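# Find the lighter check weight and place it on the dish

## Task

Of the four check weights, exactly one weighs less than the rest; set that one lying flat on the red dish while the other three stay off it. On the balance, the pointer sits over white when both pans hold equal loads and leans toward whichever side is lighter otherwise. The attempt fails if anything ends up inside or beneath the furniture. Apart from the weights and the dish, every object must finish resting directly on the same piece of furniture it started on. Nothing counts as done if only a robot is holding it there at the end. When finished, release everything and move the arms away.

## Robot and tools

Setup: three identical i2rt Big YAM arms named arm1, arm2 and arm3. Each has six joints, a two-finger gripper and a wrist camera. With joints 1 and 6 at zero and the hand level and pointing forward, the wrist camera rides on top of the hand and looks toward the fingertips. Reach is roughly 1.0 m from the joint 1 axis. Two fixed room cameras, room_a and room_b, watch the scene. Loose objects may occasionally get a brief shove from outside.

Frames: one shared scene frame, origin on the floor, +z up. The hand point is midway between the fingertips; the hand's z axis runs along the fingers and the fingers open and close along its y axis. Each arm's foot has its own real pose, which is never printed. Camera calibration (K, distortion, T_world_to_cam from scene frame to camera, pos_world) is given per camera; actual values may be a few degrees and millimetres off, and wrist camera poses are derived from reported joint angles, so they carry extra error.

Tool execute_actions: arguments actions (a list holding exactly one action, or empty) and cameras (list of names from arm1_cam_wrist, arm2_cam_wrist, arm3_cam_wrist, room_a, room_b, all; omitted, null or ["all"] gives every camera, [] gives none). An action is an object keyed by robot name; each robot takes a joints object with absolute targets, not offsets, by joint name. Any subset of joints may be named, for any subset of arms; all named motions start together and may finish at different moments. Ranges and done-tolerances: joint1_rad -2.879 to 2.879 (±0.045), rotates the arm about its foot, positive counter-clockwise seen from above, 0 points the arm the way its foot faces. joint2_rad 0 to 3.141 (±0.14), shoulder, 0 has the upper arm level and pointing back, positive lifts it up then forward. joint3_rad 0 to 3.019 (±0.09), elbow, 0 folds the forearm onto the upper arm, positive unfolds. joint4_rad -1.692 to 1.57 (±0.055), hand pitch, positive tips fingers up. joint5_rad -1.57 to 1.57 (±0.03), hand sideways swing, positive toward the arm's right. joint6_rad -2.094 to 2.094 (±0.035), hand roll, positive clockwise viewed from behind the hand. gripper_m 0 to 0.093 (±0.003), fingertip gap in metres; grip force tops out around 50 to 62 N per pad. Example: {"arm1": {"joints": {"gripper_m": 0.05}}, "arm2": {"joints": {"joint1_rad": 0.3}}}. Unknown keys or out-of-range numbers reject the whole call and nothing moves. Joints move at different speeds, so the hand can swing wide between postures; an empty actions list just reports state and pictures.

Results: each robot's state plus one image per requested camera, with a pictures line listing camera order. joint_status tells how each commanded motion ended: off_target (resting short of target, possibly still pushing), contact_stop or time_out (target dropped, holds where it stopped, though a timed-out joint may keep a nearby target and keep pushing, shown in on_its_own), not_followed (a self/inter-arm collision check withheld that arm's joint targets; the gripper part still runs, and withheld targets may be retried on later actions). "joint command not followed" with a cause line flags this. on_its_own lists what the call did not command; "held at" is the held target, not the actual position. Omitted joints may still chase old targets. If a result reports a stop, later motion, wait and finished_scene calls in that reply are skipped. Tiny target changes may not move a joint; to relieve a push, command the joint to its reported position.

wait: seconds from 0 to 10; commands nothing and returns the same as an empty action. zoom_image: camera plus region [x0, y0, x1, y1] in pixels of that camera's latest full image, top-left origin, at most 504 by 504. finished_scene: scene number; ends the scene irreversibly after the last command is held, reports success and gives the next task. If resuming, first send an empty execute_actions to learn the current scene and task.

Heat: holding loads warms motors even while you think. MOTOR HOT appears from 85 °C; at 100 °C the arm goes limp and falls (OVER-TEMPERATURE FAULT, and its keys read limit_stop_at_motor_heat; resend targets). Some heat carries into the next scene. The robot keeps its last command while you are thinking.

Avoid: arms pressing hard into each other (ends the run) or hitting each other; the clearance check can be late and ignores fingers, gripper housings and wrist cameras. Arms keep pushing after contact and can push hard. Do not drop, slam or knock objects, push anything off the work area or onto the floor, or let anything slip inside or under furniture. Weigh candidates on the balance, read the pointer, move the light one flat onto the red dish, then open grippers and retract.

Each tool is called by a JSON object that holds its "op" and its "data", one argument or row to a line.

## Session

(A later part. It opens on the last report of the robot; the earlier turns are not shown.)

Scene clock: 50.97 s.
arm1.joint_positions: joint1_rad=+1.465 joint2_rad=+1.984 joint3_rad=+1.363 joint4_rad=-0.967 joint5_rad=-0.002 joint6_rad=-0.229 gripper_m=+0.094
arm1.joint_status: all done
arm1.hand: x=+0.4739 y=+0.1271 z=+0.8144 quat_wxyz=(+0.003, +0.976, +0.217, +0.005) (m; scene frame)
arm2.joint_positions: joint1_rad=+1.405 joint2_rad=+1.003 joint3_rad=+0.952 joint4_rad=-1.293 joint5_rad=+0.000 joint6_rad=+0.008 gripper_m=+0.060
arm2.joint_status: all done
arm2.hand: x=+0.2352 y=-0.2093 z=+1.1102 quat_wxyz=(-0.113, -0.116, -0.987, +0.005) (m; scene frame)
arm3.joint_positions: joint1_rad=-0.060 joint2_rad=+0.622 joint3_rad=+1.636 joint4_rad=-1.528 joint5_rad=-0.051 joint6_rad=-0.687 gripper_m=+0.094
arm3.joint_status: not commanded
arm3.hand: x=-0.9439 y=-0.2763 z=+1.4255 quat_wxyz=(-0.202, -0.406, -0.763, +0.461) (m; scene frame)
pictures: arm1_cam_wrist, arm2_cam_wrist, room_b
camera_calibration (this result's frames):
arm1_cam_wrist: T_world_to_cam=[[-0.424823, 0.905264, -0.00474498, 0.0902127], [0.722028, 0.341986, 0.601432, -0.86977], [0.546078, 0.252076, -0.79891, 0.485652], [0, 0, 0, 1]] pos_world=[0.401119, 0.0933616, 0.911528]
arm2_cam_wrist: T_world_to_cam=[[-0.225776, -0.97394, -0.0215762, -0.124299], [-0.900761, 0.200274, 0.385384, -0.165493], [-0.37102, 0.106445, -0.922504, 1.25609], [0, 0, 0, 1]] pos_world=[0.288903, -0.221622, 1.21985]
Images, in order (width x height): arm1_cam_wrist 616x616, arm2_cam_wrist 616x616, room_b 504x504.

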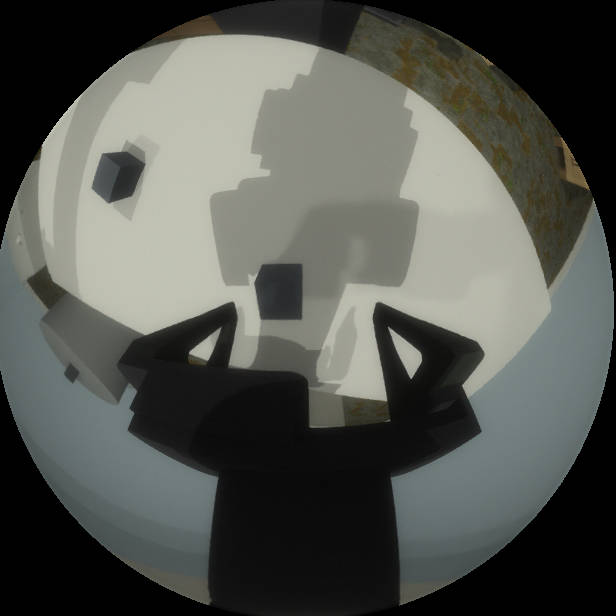

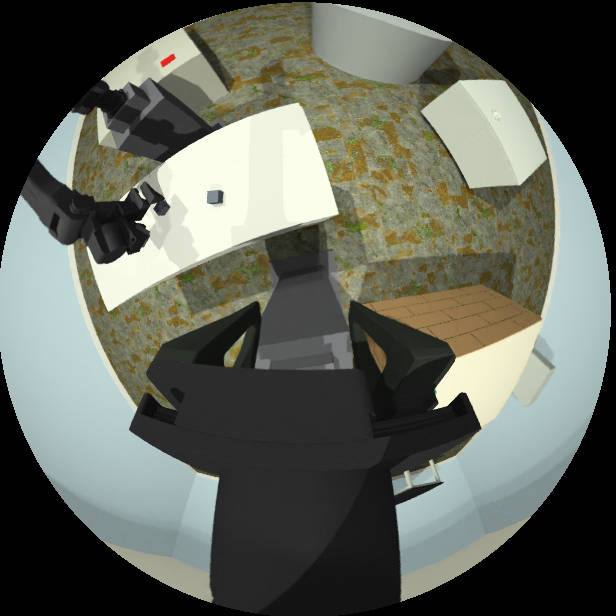

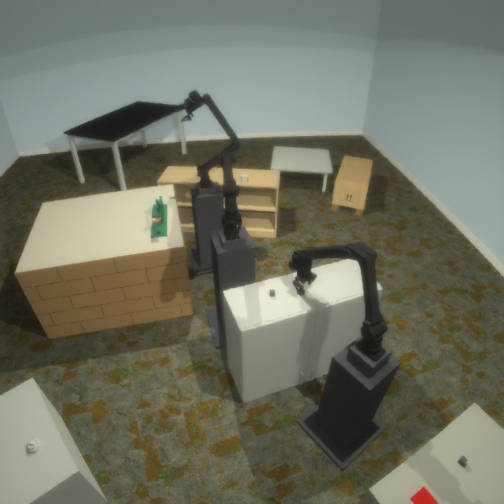

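{"op": "execute_actions", "data": {
  "actions": [
    {"arm1": {"joints": {"joint1_rad": 1.505, "joint2_rad": 2.025, "joint4_rad": -0.905, "joint6_rad": -0.2}}}
  ],
  "cameras": ["arm1_cam_wrist", "arm2_cam_wrist"]
}}

Scene clock: 52.77 s.
arm1.joint_positions: joint1_rad=+1.499 joint2_rad=+2.013 joint3_rad=+1.363 joint4_rad=-0.917 joint5_rad=-0.002 joint6_rad=-0.215 gripper_m=+0.094
arm1.joint_status: all done
arm1.hand: x=+0.4703 y=+0.1074 z=+0.7992 quat_wxyz=(+0.003, +0.974, +0.226, -0.006) (m; scene frame)
arm2.joint_positions: joint1_rad=+1.405 joint2_rad=+1.003 joint3_rad=+0.952 joint4_rad=-1.293 joint5_rad=+0.000 joint6_rad=+0.008 gripper_m=+0.060
arm2.joint_status: not commanded
arm2.hand: x=+0.2352 y=-0.2093 z=+1.1102 quat_wxyz=(-0.113, -0.116, -0.987, +0.005) (m; scene frame)
arm3.joint_positions: joint1_rad=-0.060 joint2_rad=+0.622 joint3_rad=+1.636 joint4_rad=-1.528 joint5_rad=-0.051 joint6_rad=-0.687 gripper_m=+0.094
arm3.joint_status: not commanded
arm3.hand: x=-0.9439 y=-0.2763 z=+1.4255 quat_wxyz=(-0.202, -0.406, -0.763, +0.461) (m; scene frame)
pictures: arm1_cam_wrist, arm2_cam_wrist
camera_calibration (this result's frames):
arm1_cam_wrist: T_world_to_cam=[[-0.442335, 0.89685, 0.000152941, 0.11167], [0.727428, 0.358675, 0.58498, -0.842506], [0.524584, 0.258868, -0.811048, 0.499527], [0, 0, 0, 1]] pos_world=[0.400213, 0.0727227, 0.897972]
arm2_cam_wrist: T_world_to_cam=[[-0.225776, -0.97394, -0.0215762, -0.124299], [-0.900761, 0.200274, 0.385384, -0.165493], [-0.37102, 0.106445, -0.922504, 1.25609], [0, 0, 0, 1]] pos_world=[0.288903, -0.221622, 1.21985]
Images, in order (width x height): arm1_cam_wrist 616x616, arm2_cam_wrist 616x616.

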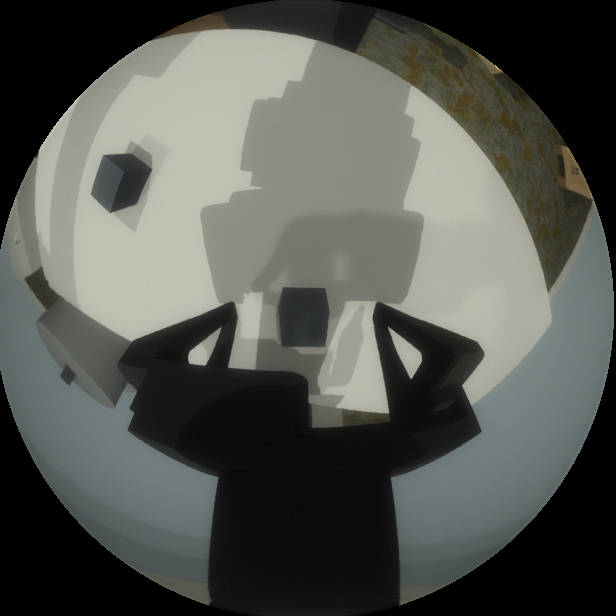

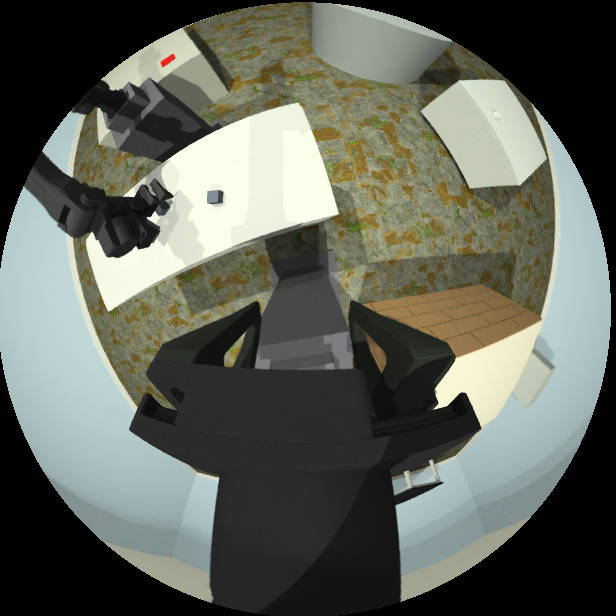

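{"op": "execute_actions", "data": {
  "actions": [
    {"arm1": {"joints": {"joint2_rad": 2.05}}}
  ],
  "cameras": ["arm1_cam_wrist", "arm2_cam_wrist"]
}}

Scene clock: 53.63 s.
arm1.joint_positions: joint1_rad=+1.499 joint2_rad=+2.037 joint3_rad=+1.363 joint4_rad=-0.916 joint5_rad=-0.002 joint6_rad=-0.214 gripper_m=+0.094
arm1.joint_status: all done
arm1.hand: x=+0.4740 y=+0.1083 z=+0.7867 quat_wxyz=(+0.002, +0.974, +0.226, +0.006) (m; scene frame)
arm2.joint_positions: joint1_rad=+1.405 joint2_rad=+1.003 joint3_rad=+0.952 joint4_rad=-1.293 joint5_rad=+0.000 joint6_rad=+0.008 gripper_m=+0.060
arm2.joint_status: not commanded
arm2.hand: x=+0.2352 y=-0.2093 z=+1.1102 quat_wxyz=(-0.113, -0.116, -0.987, +0.005) (m; scene frame)
arm3.joint_positions: joint1_rad=-0.060 joint2_rad=+0.622 joint3_rad=+1.636 joint4_rad=-1.528 joint5_rad=-0.051 joint6_rad=-0.687 gripper_m=+0.094
arm3.joint_status: not commanded
arm3.hand: x=-0.9439 y=-0.2763 z=+1.4255 quat_wxyz=(-0.202, -0.406, -0.763, +0.461) (m; scene frame)
pictures: arm1_cam_wrist, arm2_cam_wrist
camera_calibration (this result's frames):
arm1_cam_wrist: T_world_to_cam=[[-0.442008, 0.896998, -0.00484854, 0.1163], [0.714111, 0.355149, 0.603253, -0.845914], [0.542839, 0.26318, -0.797535, 0.467465], [0, 0, 0, 1]] pos_world=[0.401723, 0.073077, 0.883684]
arm2_cam_wrist: T_world_to_cam=[[-0.225776, -0.97394, -0.0215762, -0.124299], [-0.900761, 0.200274, 0.385384, -0.165493], [-0.37102, 0.106445, -0.922504, 1.25609], [0, 0, 0, 1]] pos_world=[0.288903, -0.221622, 1.21985]
Images, in order (width x height): arm1_cam_wrist 616x616, arm2_cam_wrist 616x616.

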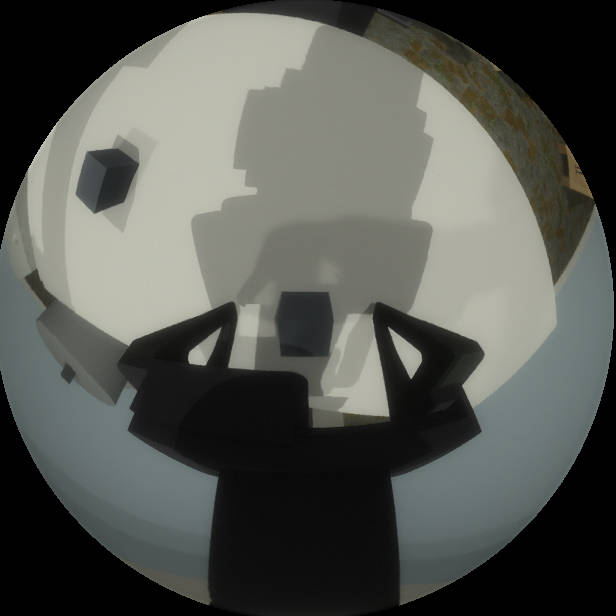

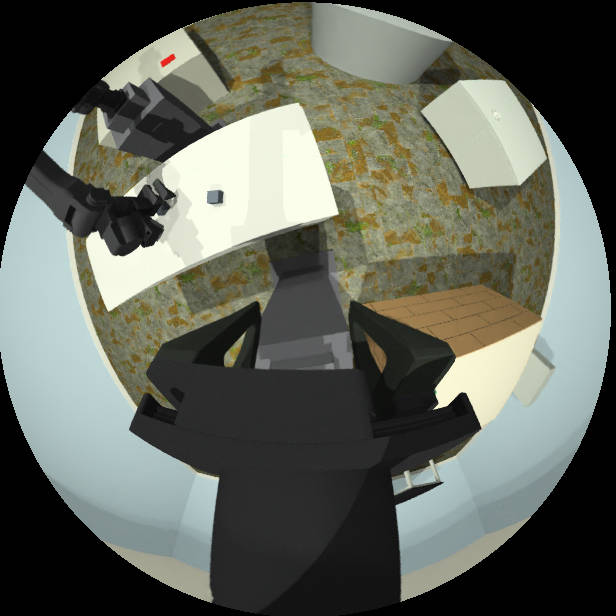

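{"op": "execute_actions", "data": {
  "actions": [
    {"arm1": {"joints": {"joint2_rad": 2.04, "gripper_m": 0.015}}}
  ],
  "cameras": ["arm1_cam_wrist"]
}}

Scene clock: 54.43 s.
arm1.joint_positions: joint1_rad=+1.499 joint2_rad=+2.037 joint3_rad=+1.363 joint4_rad=-0.915 joint5_rad=-0.002 joint6_rad=-0.213 gripper_m=+0.029
arm1.joint_status: gripper_m off_target (ended at +0.029, target +0.015); the others done
arm1.hand: x=+0.4737 y=+0.1082 z=+0.7867 quat_wxyz=(+0.002, +0.974, +0.225, +0.005) (m; scene frame)
arm2.joint_positions: joint1_rad=+1.405 joint2_rad=+1.003 joint3_rad=+0.952 joint4_rad=-1.293 joint5_rad=+0.000 joint6_rad=+0.008 gripper_m=+0.060
arm2.joint_status: not commanded
arm2.hand: x=+0.2352 y=-0.2093 z=+1.1102 quat_wxyz=(-0.113, -0.116, -0.987, +0.005) (m; scene frame)
arm3.joint_positions: joint1_rad=-0.060 joint2_rad=+0.622 joint3_rad=+1.636 joint4_rad=-1.528 joint5_rad=-0.051 joint6_rad=-0.687 gripper_m=+0.094
arm3.joint_status: not commanded
arm3.hand: x=-0.9439 y=-0.2763 z=+1.4255 quat_wxyz=(-0.202, -0.406, -0.763, +0.461) (m; scene frame)
pictures: arm1_cam_wrist
camera_calibration (this result's frames):
arm1_cam_wrist: T_world_to_cam=[[-0.441325, 0.897335, -0.00459607, 0.115681], [0.715052, 0.35476, 0.602366, -0.845399], [0.542155, 0.262553, -0.798206, 0.468549], [0, 0, 0, 1]] pos_world=[0.401531, 0.0730908, 0.88377]
Images, in order (width x height): arm1_cam_wrist 616x616.

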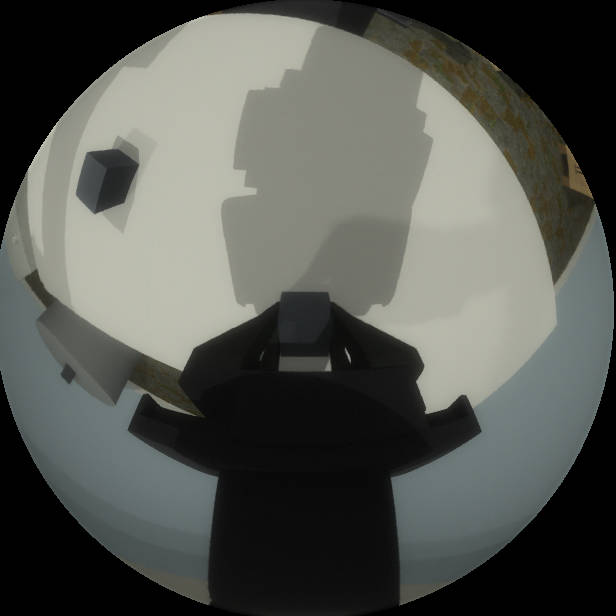

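{"op": "execute_actions", "data": {
  "actions": [
    {"arm1": {"joints": {"joint1_rad": 0.4, "joint2_rad": 1.84, "joint4_rad": -1.1, "joint6_rad": 0.0}}}
  ],
  "cameras": ["arm1_cam_wrist"]
}}

{"op": "execute_actions", "data": {
  "actions": [
    {"arm1": {"joints": {"joint1_rad": -1.94, "joint2_rad": 2.48, "joint3_rad": 1.79, "joint4_rad": -0.845}}}
  ],
  "cameras": ["arm1_cam_wrist", "room_a", "room_b"]
}}

Scene clock: 57.40 s.
arm1.joint_positions: joint1_rad=+0.396 joint2_rad=+1.845 joint3_rad=+1.361 joint4_rad=-1.091 joint5_rad=+0.002 joint6_rad=-0.013 gripper_m=+0.029
arm1.joint_status: all done
arm1.hand: x=+0.6630 y=+0.6396 z=+0.8817 quat_wxyz=(+0.003, +0.911, -0.412, +0.000) (m; scene frame)
arm2.joint_positions: joint1_rad=+1.405 joint2_rad=+1.003 joint3_rad=+0.952 joint4_rad=-1.293 joint5_rad=+0.000 joint6_rad=+0.008 gripper_m=+0.060
arm2.joint_status: not commanded
arm2.hand: x=+0.2352 y=-0.2093 z=+1.1102 quat_wxyz=(-0.113, -0.116, -0.987, +0.005) (m; scene frame)
arm3.joint_positions: joint1_rad=-0.060 joint2_rad=+0.622 joint3_rad=+1.636 joint4_rad=-1.528 joint5_rad=-0.051 joint6_rad=-0.687 gripper_m=+0.094
arm3.joint_status: not commanded
arm3.hand: x=-0.9439 y=-0.2763 z=+1.4255 quat_wxyz=(-0.202, -0.406, -0.763, +0.461) (m; scene frame)
pictures: arm1_cam_wrist
camera_calibration (this result's frames):
arm1_cam_wrist: T_world_to_cam=[[0.748905, 0.662667, -0.00388812, -0.916876], [0.532989, -0.598843, 0.597754, -0.491781], [0.393783, -0.449733, -0.80167, 0.85926], [0, 0, 0, 1]] pos_world=[0.610404, 0.699521, 0.979243]
Images, in order (width x height): arm1_cam_wrist 616x616.

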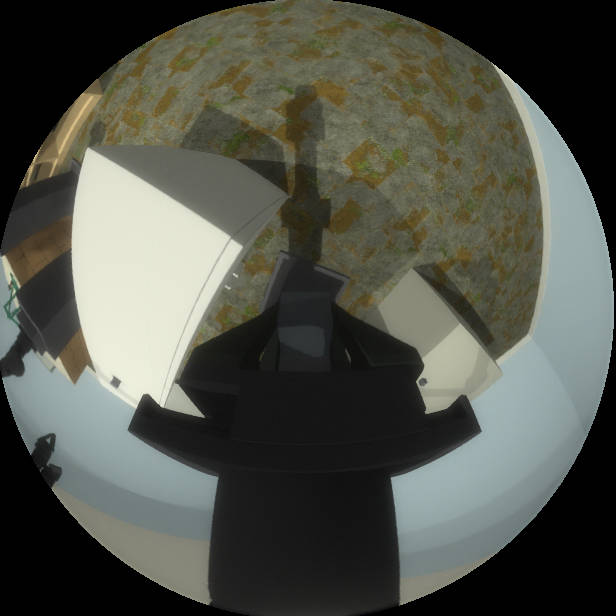

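Scene clock: 59.90 s.
arm1.joint_positions: joint1_rad=-1.946 joint2_rad=+2.508 joint3_rad=+1.783 joint4_rad=-0.838 joint5_rad=+0.002 joint6_rad=-0.012 gripper_m=+0.029
arm1.joint_status: all done
arm1.hand: x=+1.6575 y=+0.1966 z=+0.6250 quat_wxyz=(-0.001, -0.025, -1.000, +0.004) (m; scene frame)
arm2.joint_positions: joint1_rad=+1.405 joint2_rad=+1.003 joint3_rad=+0.952 joint4_rad=-1.293 joint5_rad=+0.000 joint6_rad=+0.008 gripper_m=+0.060
arm2.joint_status: not commanded
arm2.hand: x=+0.2352 y=-0.2093 z=+1.1102 quat_wxyz=(-0.113, -0.116, -0.987, +0.005) (m; scene frame)
arm3.joint_positions: joint1_rad=-0.060 joint2_rad=+0.622 joint3_rad=+1.636 joint4_rad=-1.528 joint5_rad=-0.051 joint6_rad=-0.687 gripper_m=+0.094
arm3.joint_status: not commanded
arm3.hand: x=-0.9439 y=-0.2763 z=+1.4255 quat_wxyz=(-0.202, -0.406, -0.763, +0.461) (m; scene frame)
pictures: arm1_cam_wrist, room_a, room_b
camera_calibration (this result's frames):
arm1_cam_wrist: T_world_to_cam=[[-0.0474504, -0.998828, 0.00959543, 0.2691], [-0.803269, 0.0438665, 0.593999, 0.957157], [-0.593723, 0.0204778, -0.804409, 1.60864], [0, 0, 0, 1]] pos_world=[1.73671, 0.193856, 0.722871]
Images, in order (width x height): arm1_cam_wrist 616x616, room_a 504x504, room_b 504x504.

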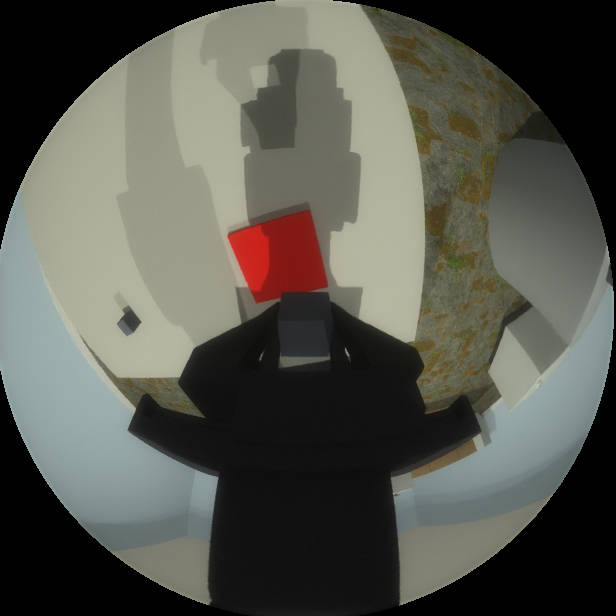

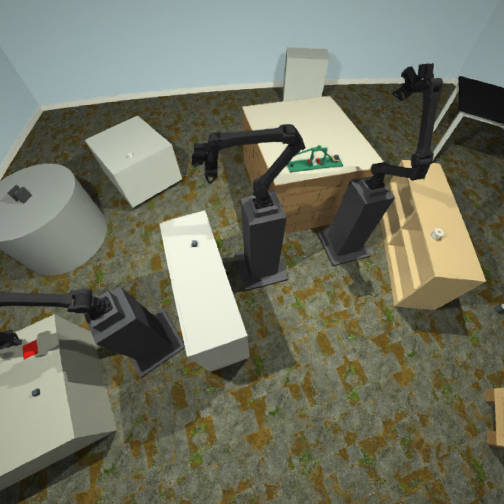

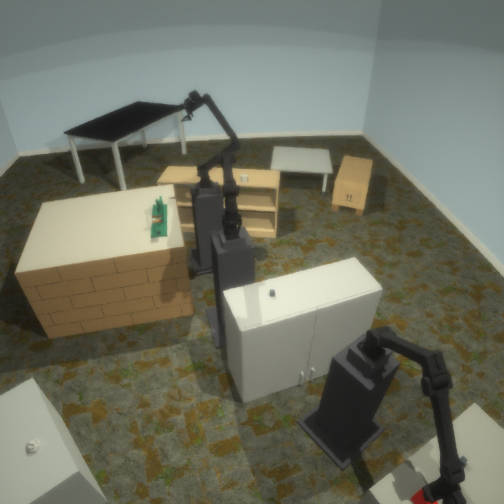

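{"op": "zoom_image", "data": {
  "camera": "arm1_cam_wrist",
  "region": [190, 170, 400, 370]
}}

Region (190, 170, 400, 370) of arm1_cam_wrist's 616x616 image, scaled by 2.400, with more detail than that image has; it fills the top 480 rows of this view, and the rest is white.

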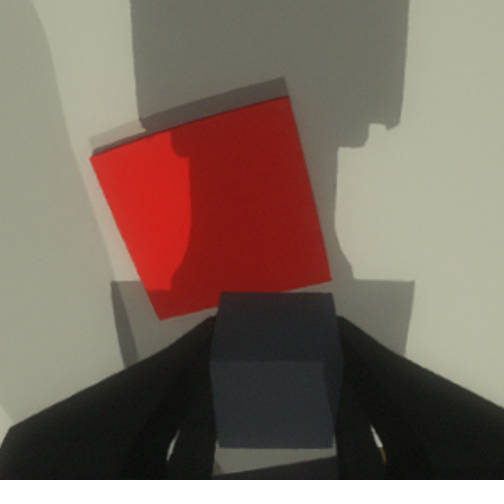

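{"op": "execute_actions", "data": {
  "actions": [
    {"arm1": {"joints": {"joint1_rad": -1.895, "joint2_rad": 2.645, "joint3_rad": 1.865, "joint4_rad": -0.745}}}
  ],
  "cameras": ["arm1_cam_wrist", "room_a", "room_b"]
}}

Scene clock: 63.07 s.
arm1.joint_positions: joint1_rad=-1.895 joint2_rad=+2.663 joint3_rad=+1.843 joint4_rad=-0.751 joint5_rad=+0.002 joint6_rad=-0.012 gripper_m=+0.029
arm1.joint_status: all done
arm1.hand: x=+1.6527 y=+0.2299 z=+0.5433 quat_wxyz=(+0.004, +0.001, -1.000, +0.003) (m; scene frame)
arm2.joint_positions: joint1_rad=+1.405 joint2_rad=+1.003 joint3_rad=+0.952 joint4_rad=-1.293 joint5_rad=+0.000 joint6_rad=+0.008 gripper_m=+0.060
arm2.joint_status: not commanded
arm2.hand: x=+0.2352 y=-0.2093 z=+1.1102 quat_wxyz=(-0.113, -0.116, -0.987, +0.005) (m; scene frame)
arm3.joint_positions: joint1_rad=-0.060 joint2_rad=+0.622 joint3_rad=+1.636 joint4_rad=-1.528 joint5_rad=-0.051 joint6_rad=-0.687 gripper_m=+0.094
arm3.joint_status: not commanded
arm3.hand: x=-0.9439 y=-0.2763 z=+1.4255 quat_wxyz=(-0.202, -0.406, -0.763, +0.461) (m; scene frame)
pictures: arm1_cam_wrist, room_a, room_b
camera_calibration (this result's frames):
arm1_cam_wrist: T_world_to_cam=[[0.00406381, -0.99995, 0.00913198, 0.21835], [-0.799288, 0.00223976, 0.600943, 0.999644], [-0.600934, -0.0097412, -0.799239, 1.55551], [0, 0, 0, 1]] pos_world=[1.73287, 0.231253, 0.640498]
Images, in order (width x height): arm1_cam_wrist 616x616, room_a 504x504, room_b 504x504.

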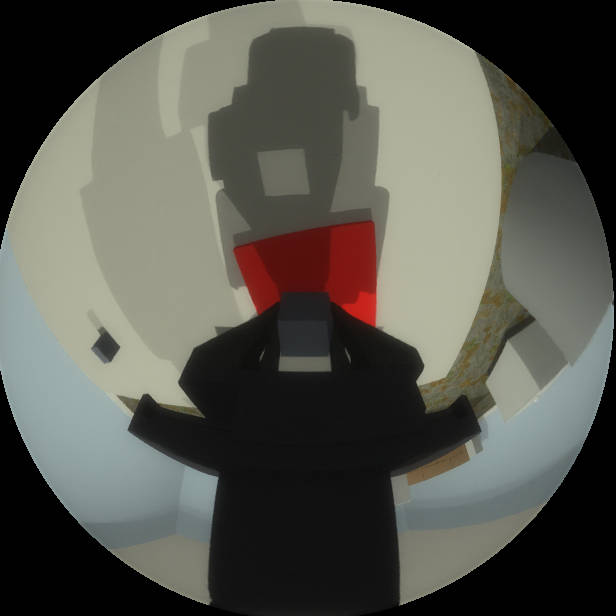

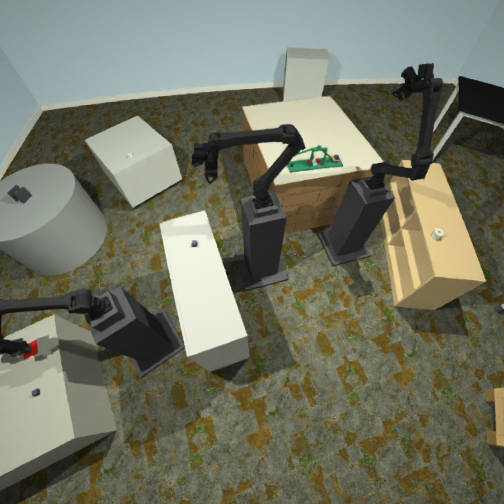

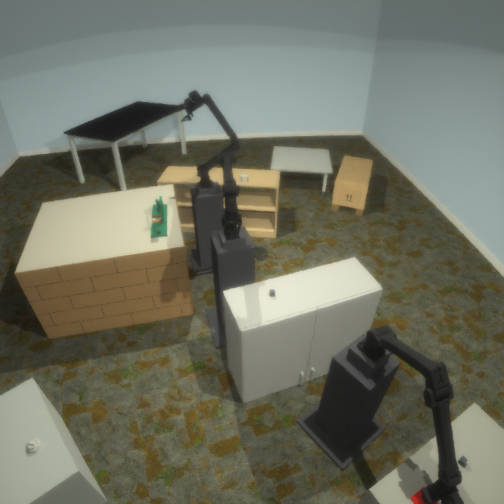

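{"op": "zoom_image", "data": {
  "camera": "arm1_cam_wrist",
  "region": [200, 190, 410, 390]
}}

Region (200, 190, 410, 390) of arm1_cam_wrist's 616x616 image, scaled by 2.400, with more detail than that image has; it fills the top 480 rows of this view, and the rest is white.

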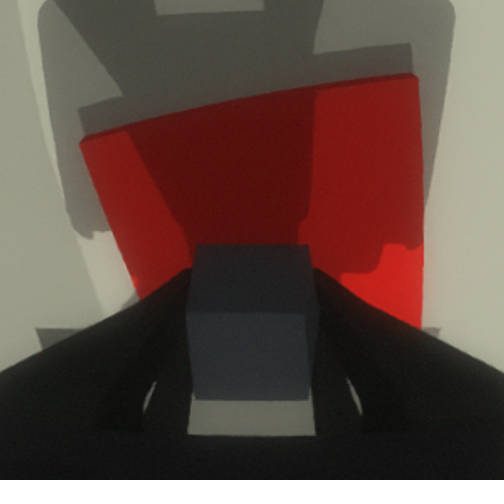

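{"op": "execute_actions", "data": {
  "actions": [
    {"arm1": {"joints": {"joint2_rad": 2.692, "joint4_rad": -0.725}}}
  ],
  "cameras": ["arm1_cam_wrist", "room_b"]
}}

Scene clock: 64.57 s.
arm1.joint_positions: joint1_rad=-1.895 joint2_rad=+2.678 joint3_rad=+1.843 joint4_rad=-0.733 joint5_rad=+0.001 joint6_rad=-0.012 gripper_m=+0.029
arm1.joint_status: all done
arm1.hand: x=+1.6510 y=+0.2300 z=+0.5342 quat_wxyz=(+0.002, +0.001, -1.000, +0.003) (m; scene frame)
arm2.joint_positions: joint1_rad=+1.405 joint2_rad=+1.003 joint3_rad=+0.952 joint4_rad=-1.293 joint5_rad=+0.000 joint6_rad=+0.008 gripper_m=+0.060
arm2.joint_status: not commanded
arm2.hand: x=+0.2352 y=-0.2093 z=+1.1102 quat_wxyz=(-0.113, -0.116, -0.987, +0.005) (m; scene frame)
arm3.joint_positions: joint1_rad=-0.060 joint2_rad=+0.622 joint3_rad=+1.636 joint4_rad=-1.528 joint5_rad=-0.051 joint6_rad=-0.687 gripper_m=+0.094
arm3.joint_status: not commanded
arm3.hand: x=-0.9439 y=-0.2763 z=+1.4255 quat_wxyz=(-0.202, -0.406, -0.763, +0.461) (m; scene frame)
pictures: arm1_cam_wrist, room_b
camera_calibration (this result's frames):
arm1_cam_wrist: T_world_to_cam=[[0.00366839, -0.999955, 0.00879676, 0.219311], [-0.801122, 0.00232611, 0.598497, 1.00799], [-0.59849, -0.0092428, -0.801077, 1.54402], [0, 0, 0, 1]] pos_world=[1.7308, 0.231228, 0.631669]
Images, in order (width x height): arm1_cam_wrist 616x616, room_b 504x504.

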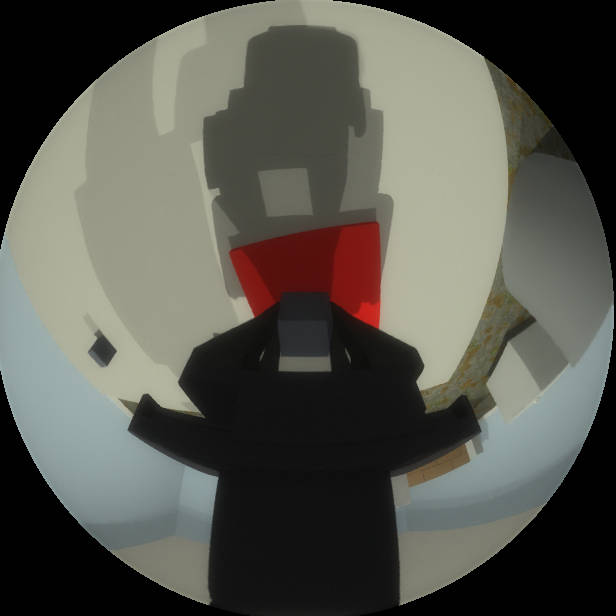

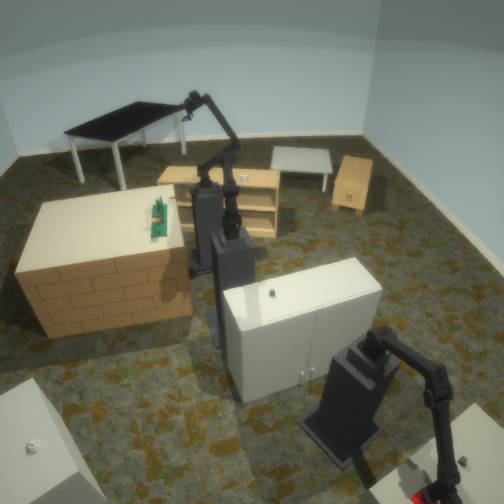

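{"op": "zoom_image", "data": {
  "camera": "arm1_cam_wrist",
  "region": [200, 190, 410, 390]
}}

Region (200, 190, 410, 390) of arm1_cam_wrist's 616x616 image, scaled by 2.400, with more detail than that image has; it fills the top 480 rows of this view, and the rest is white.

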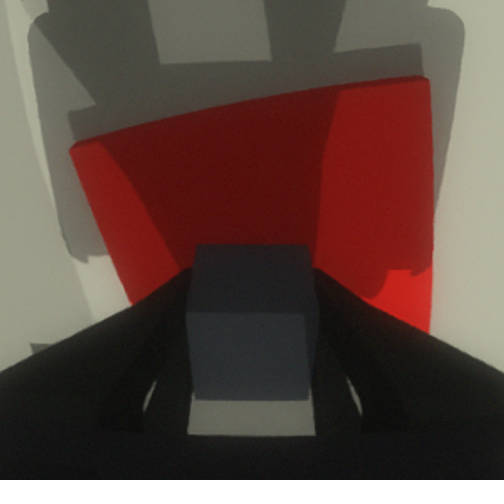

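{"op": "execute_actions", "data": {
  "actions": [
    {"arm1": {"joints": {"joint2_rad": 2.68, "gripper_m": 0.06}}}
  ],
  "cameras": ["arm1_cam_wrist"]
}}

{"op": "execute_actions", "data": {
  "actions": [
    {"arm1": {"joints": {"joint2_rad": 2.35, "joint4_rad": -1.05}}}
  ]
}}

Scene clock: 65.77 s.
arm1.joint_positions: joint1_rad=-1.895 joint2_rad=+2.678 joint3_rad=+1.843 joint4_rad=-0.733 joint5_rad=+0.001 joint6_rad=-0.012 gripper_m=+0.060
arm1.joint_status: all done
arm1.hand: x=+1.6510 y=+0.2300 z=+0.5342 quat_wxyz=(+0.002, +0.001, -1.000, +0.003) (m; scene frame)
arm2.joint_positions: joint1_rad=+1.405 joint2_rad=+1.003 joint3_rad=+0.952 joint4_rad=-1.293 joint5_rad=+0.000 joint6_rad=+0.008 gripper_m=+0.060
arm2.joint_status: not commanded
arm2.hand: x=+0.2352 y=-0.2093 z=+1.1102 quat_wxyz=(-0.113, -0.116, -0.987, +0.005) (m; scene frame)
arm3.joint_positions: joint1_rad=-0.060 joint2_rad=+0.622 joint3_rad=+1.636 joint4_rad=-1.528 joint5_rad=-0.051 joint6_rad=-0.687 gripper_m=+0.094
arm3.joint_status: not commanded
arm3.hand: x=-0.9439 y=-0.2763 z=+1.4255 quat_wxyz=(-0.202, -0.406, -0.763, +0.461) (m; scene frame)
pictures: arm1_cam_wrist
camera_calibration (this result's frames):
arm1_cam_wrist: T_world_to_cam=[[0.00366839, -0.999955, 0.00879676, 0.219311], [-0.801122, 0.00232611, 0.598497, 1.00799], [-0.59849, -0.0092428, -0.801077, 1.54402], [0, 0, 0, 1]] pos_world=[1.7308, 0.231228, 0.631669]
Images, in order (width x height): arm1_cam_wrist 616x616.

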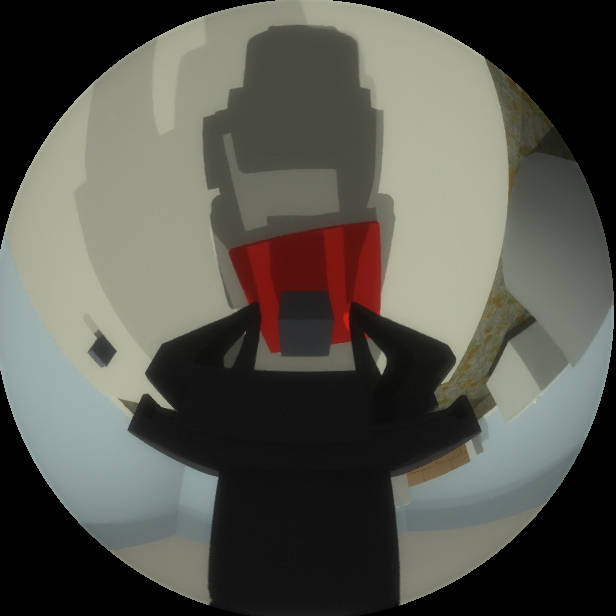

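Scene clock: 67.17 s.
arm1.joint_positions: joint1_rad=-1.895 joint2_rad=+2.337 joint3_rad=+1.855 joint4_rad=-1.041 joint5_rad=+0.001 joint6_rad=-0.012 gripper_m=+0.060
arm1.joint_status: all done
arm1.hand: x=+1.6881 y=+0.2307 z=+0.7571 quat_wxyz=(-0.021, +0.001, -1.000, +0.003) (m; scene frame)
arm2.joint_positions: joint1_rad=+1.405 joint2_rad=+1.003 joint3_rad=+0.952 joint4_rad=-1.293 joint5_rad=+0.000 joint6_rad=+0.008 gripper_m=+0.060
arm2.joint_status: not commanded
arm2.hand: x=+0.2352 y=-0.2093 z=+1.1102 quat_wxyz=(-0.113, -0.116, -0.987, +0.005) (m; scene frame)
arm3.joint_positions: joint1_rad=-0.060 joint2_rad=+0.622 joint3_rad=+1.636 joint4_rad=-1.528 joint5_rad=-0.051 joint6_rad=-0.687 gripper_m=+0.094
arm3.joint_status: not commanded
arm3.hand: x=-0.9439 y=-0.2763 z=+1.4255 quat_wxyz=(-0.202, -0.406, -0.763, +0.461) (m; scene frame)
pictures: arm1_cam_wrist, arm2_cam_wrist, arm3_cam_wrist, room_a, room_b
camera_calibration (this result's frames):
arm1_cam_wrist: T_world_to_cam=[[0.00348697, -0.999949, 0.00943412, 0.217778], [-0.827241, 0.00241604, 0.561843, 0.976108], [-0.561837, -0.00976341, -0.82719, 1.70284], [0, 0, 0, 1]] pos_world=[1.76343, 0.232034, 0.858095]
arm2_cam_wrist: T_world_to_cam=[[-0.225776, -0.97394, -0.0215762, -0.124299], [-0.900761, 0.200274, 0.385384, -0.165493], [-0.37102, 0.106445, -0.922504, 1.25609], [0, 0, 0, 1]] pos_world=[0.288903, -0.221622, 1.21985]
Images, in order (width x height): arm1_cam_wrist 616x616, arm2_cam_wrist 616x616, arm3_cam_wrist 616x616, room_a 504x504, room_b 504x504.

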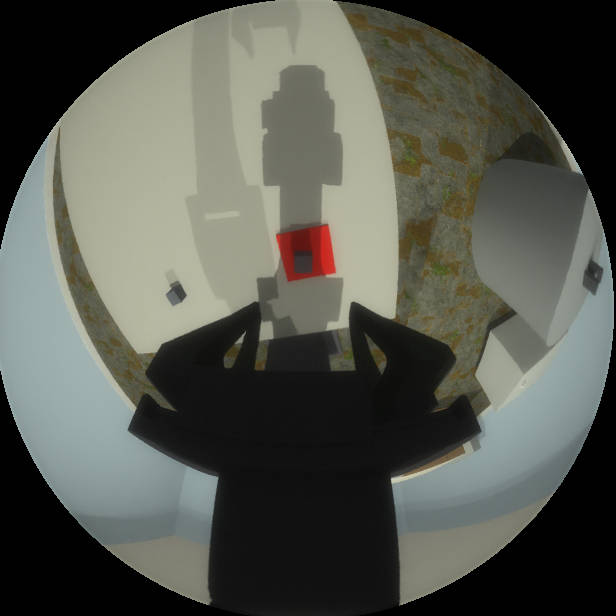

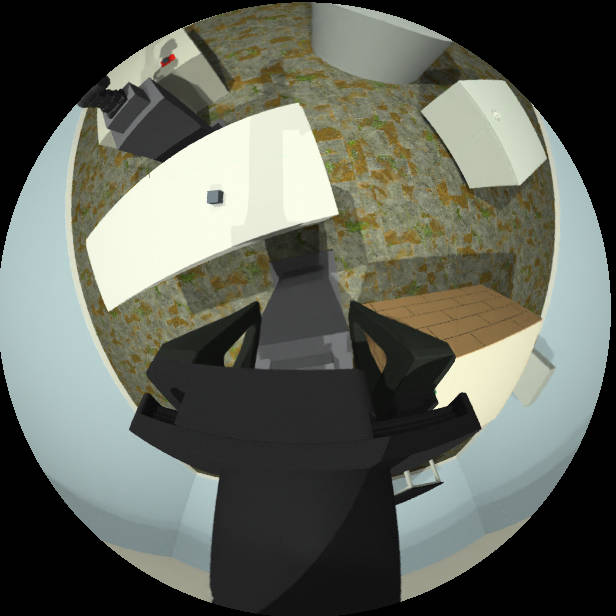

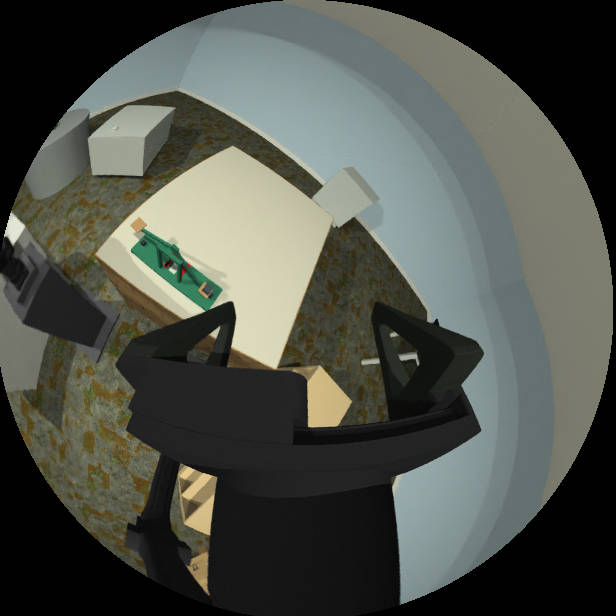

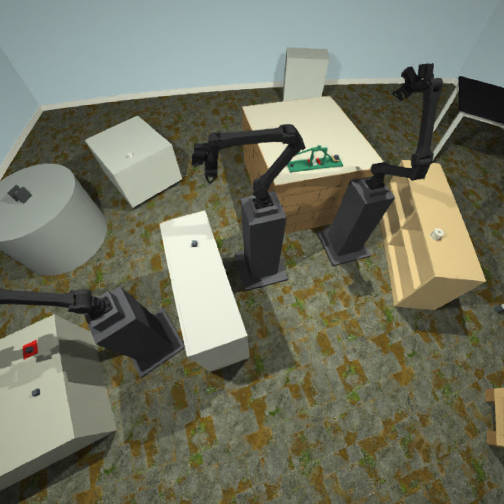

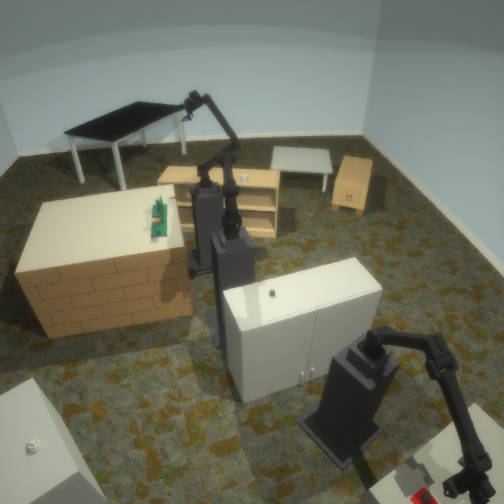

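{"op": "zoom_image", "data": {
  "camera": "arm1_cam_wrist",
  "region": [250, 200, 370, 300]
}}

Region (250, 200, 370, 300) of arm1_cam_wrist's 616x616 image, scaled by 4.200, with more detail than that image has.

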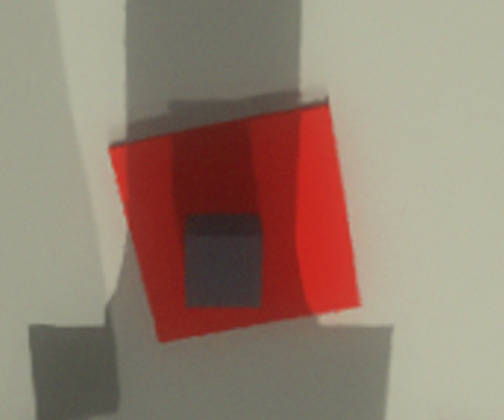

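{"op": "finished_scene", "data": {
  "scene": 1
}}

The scene is finished: the task was done.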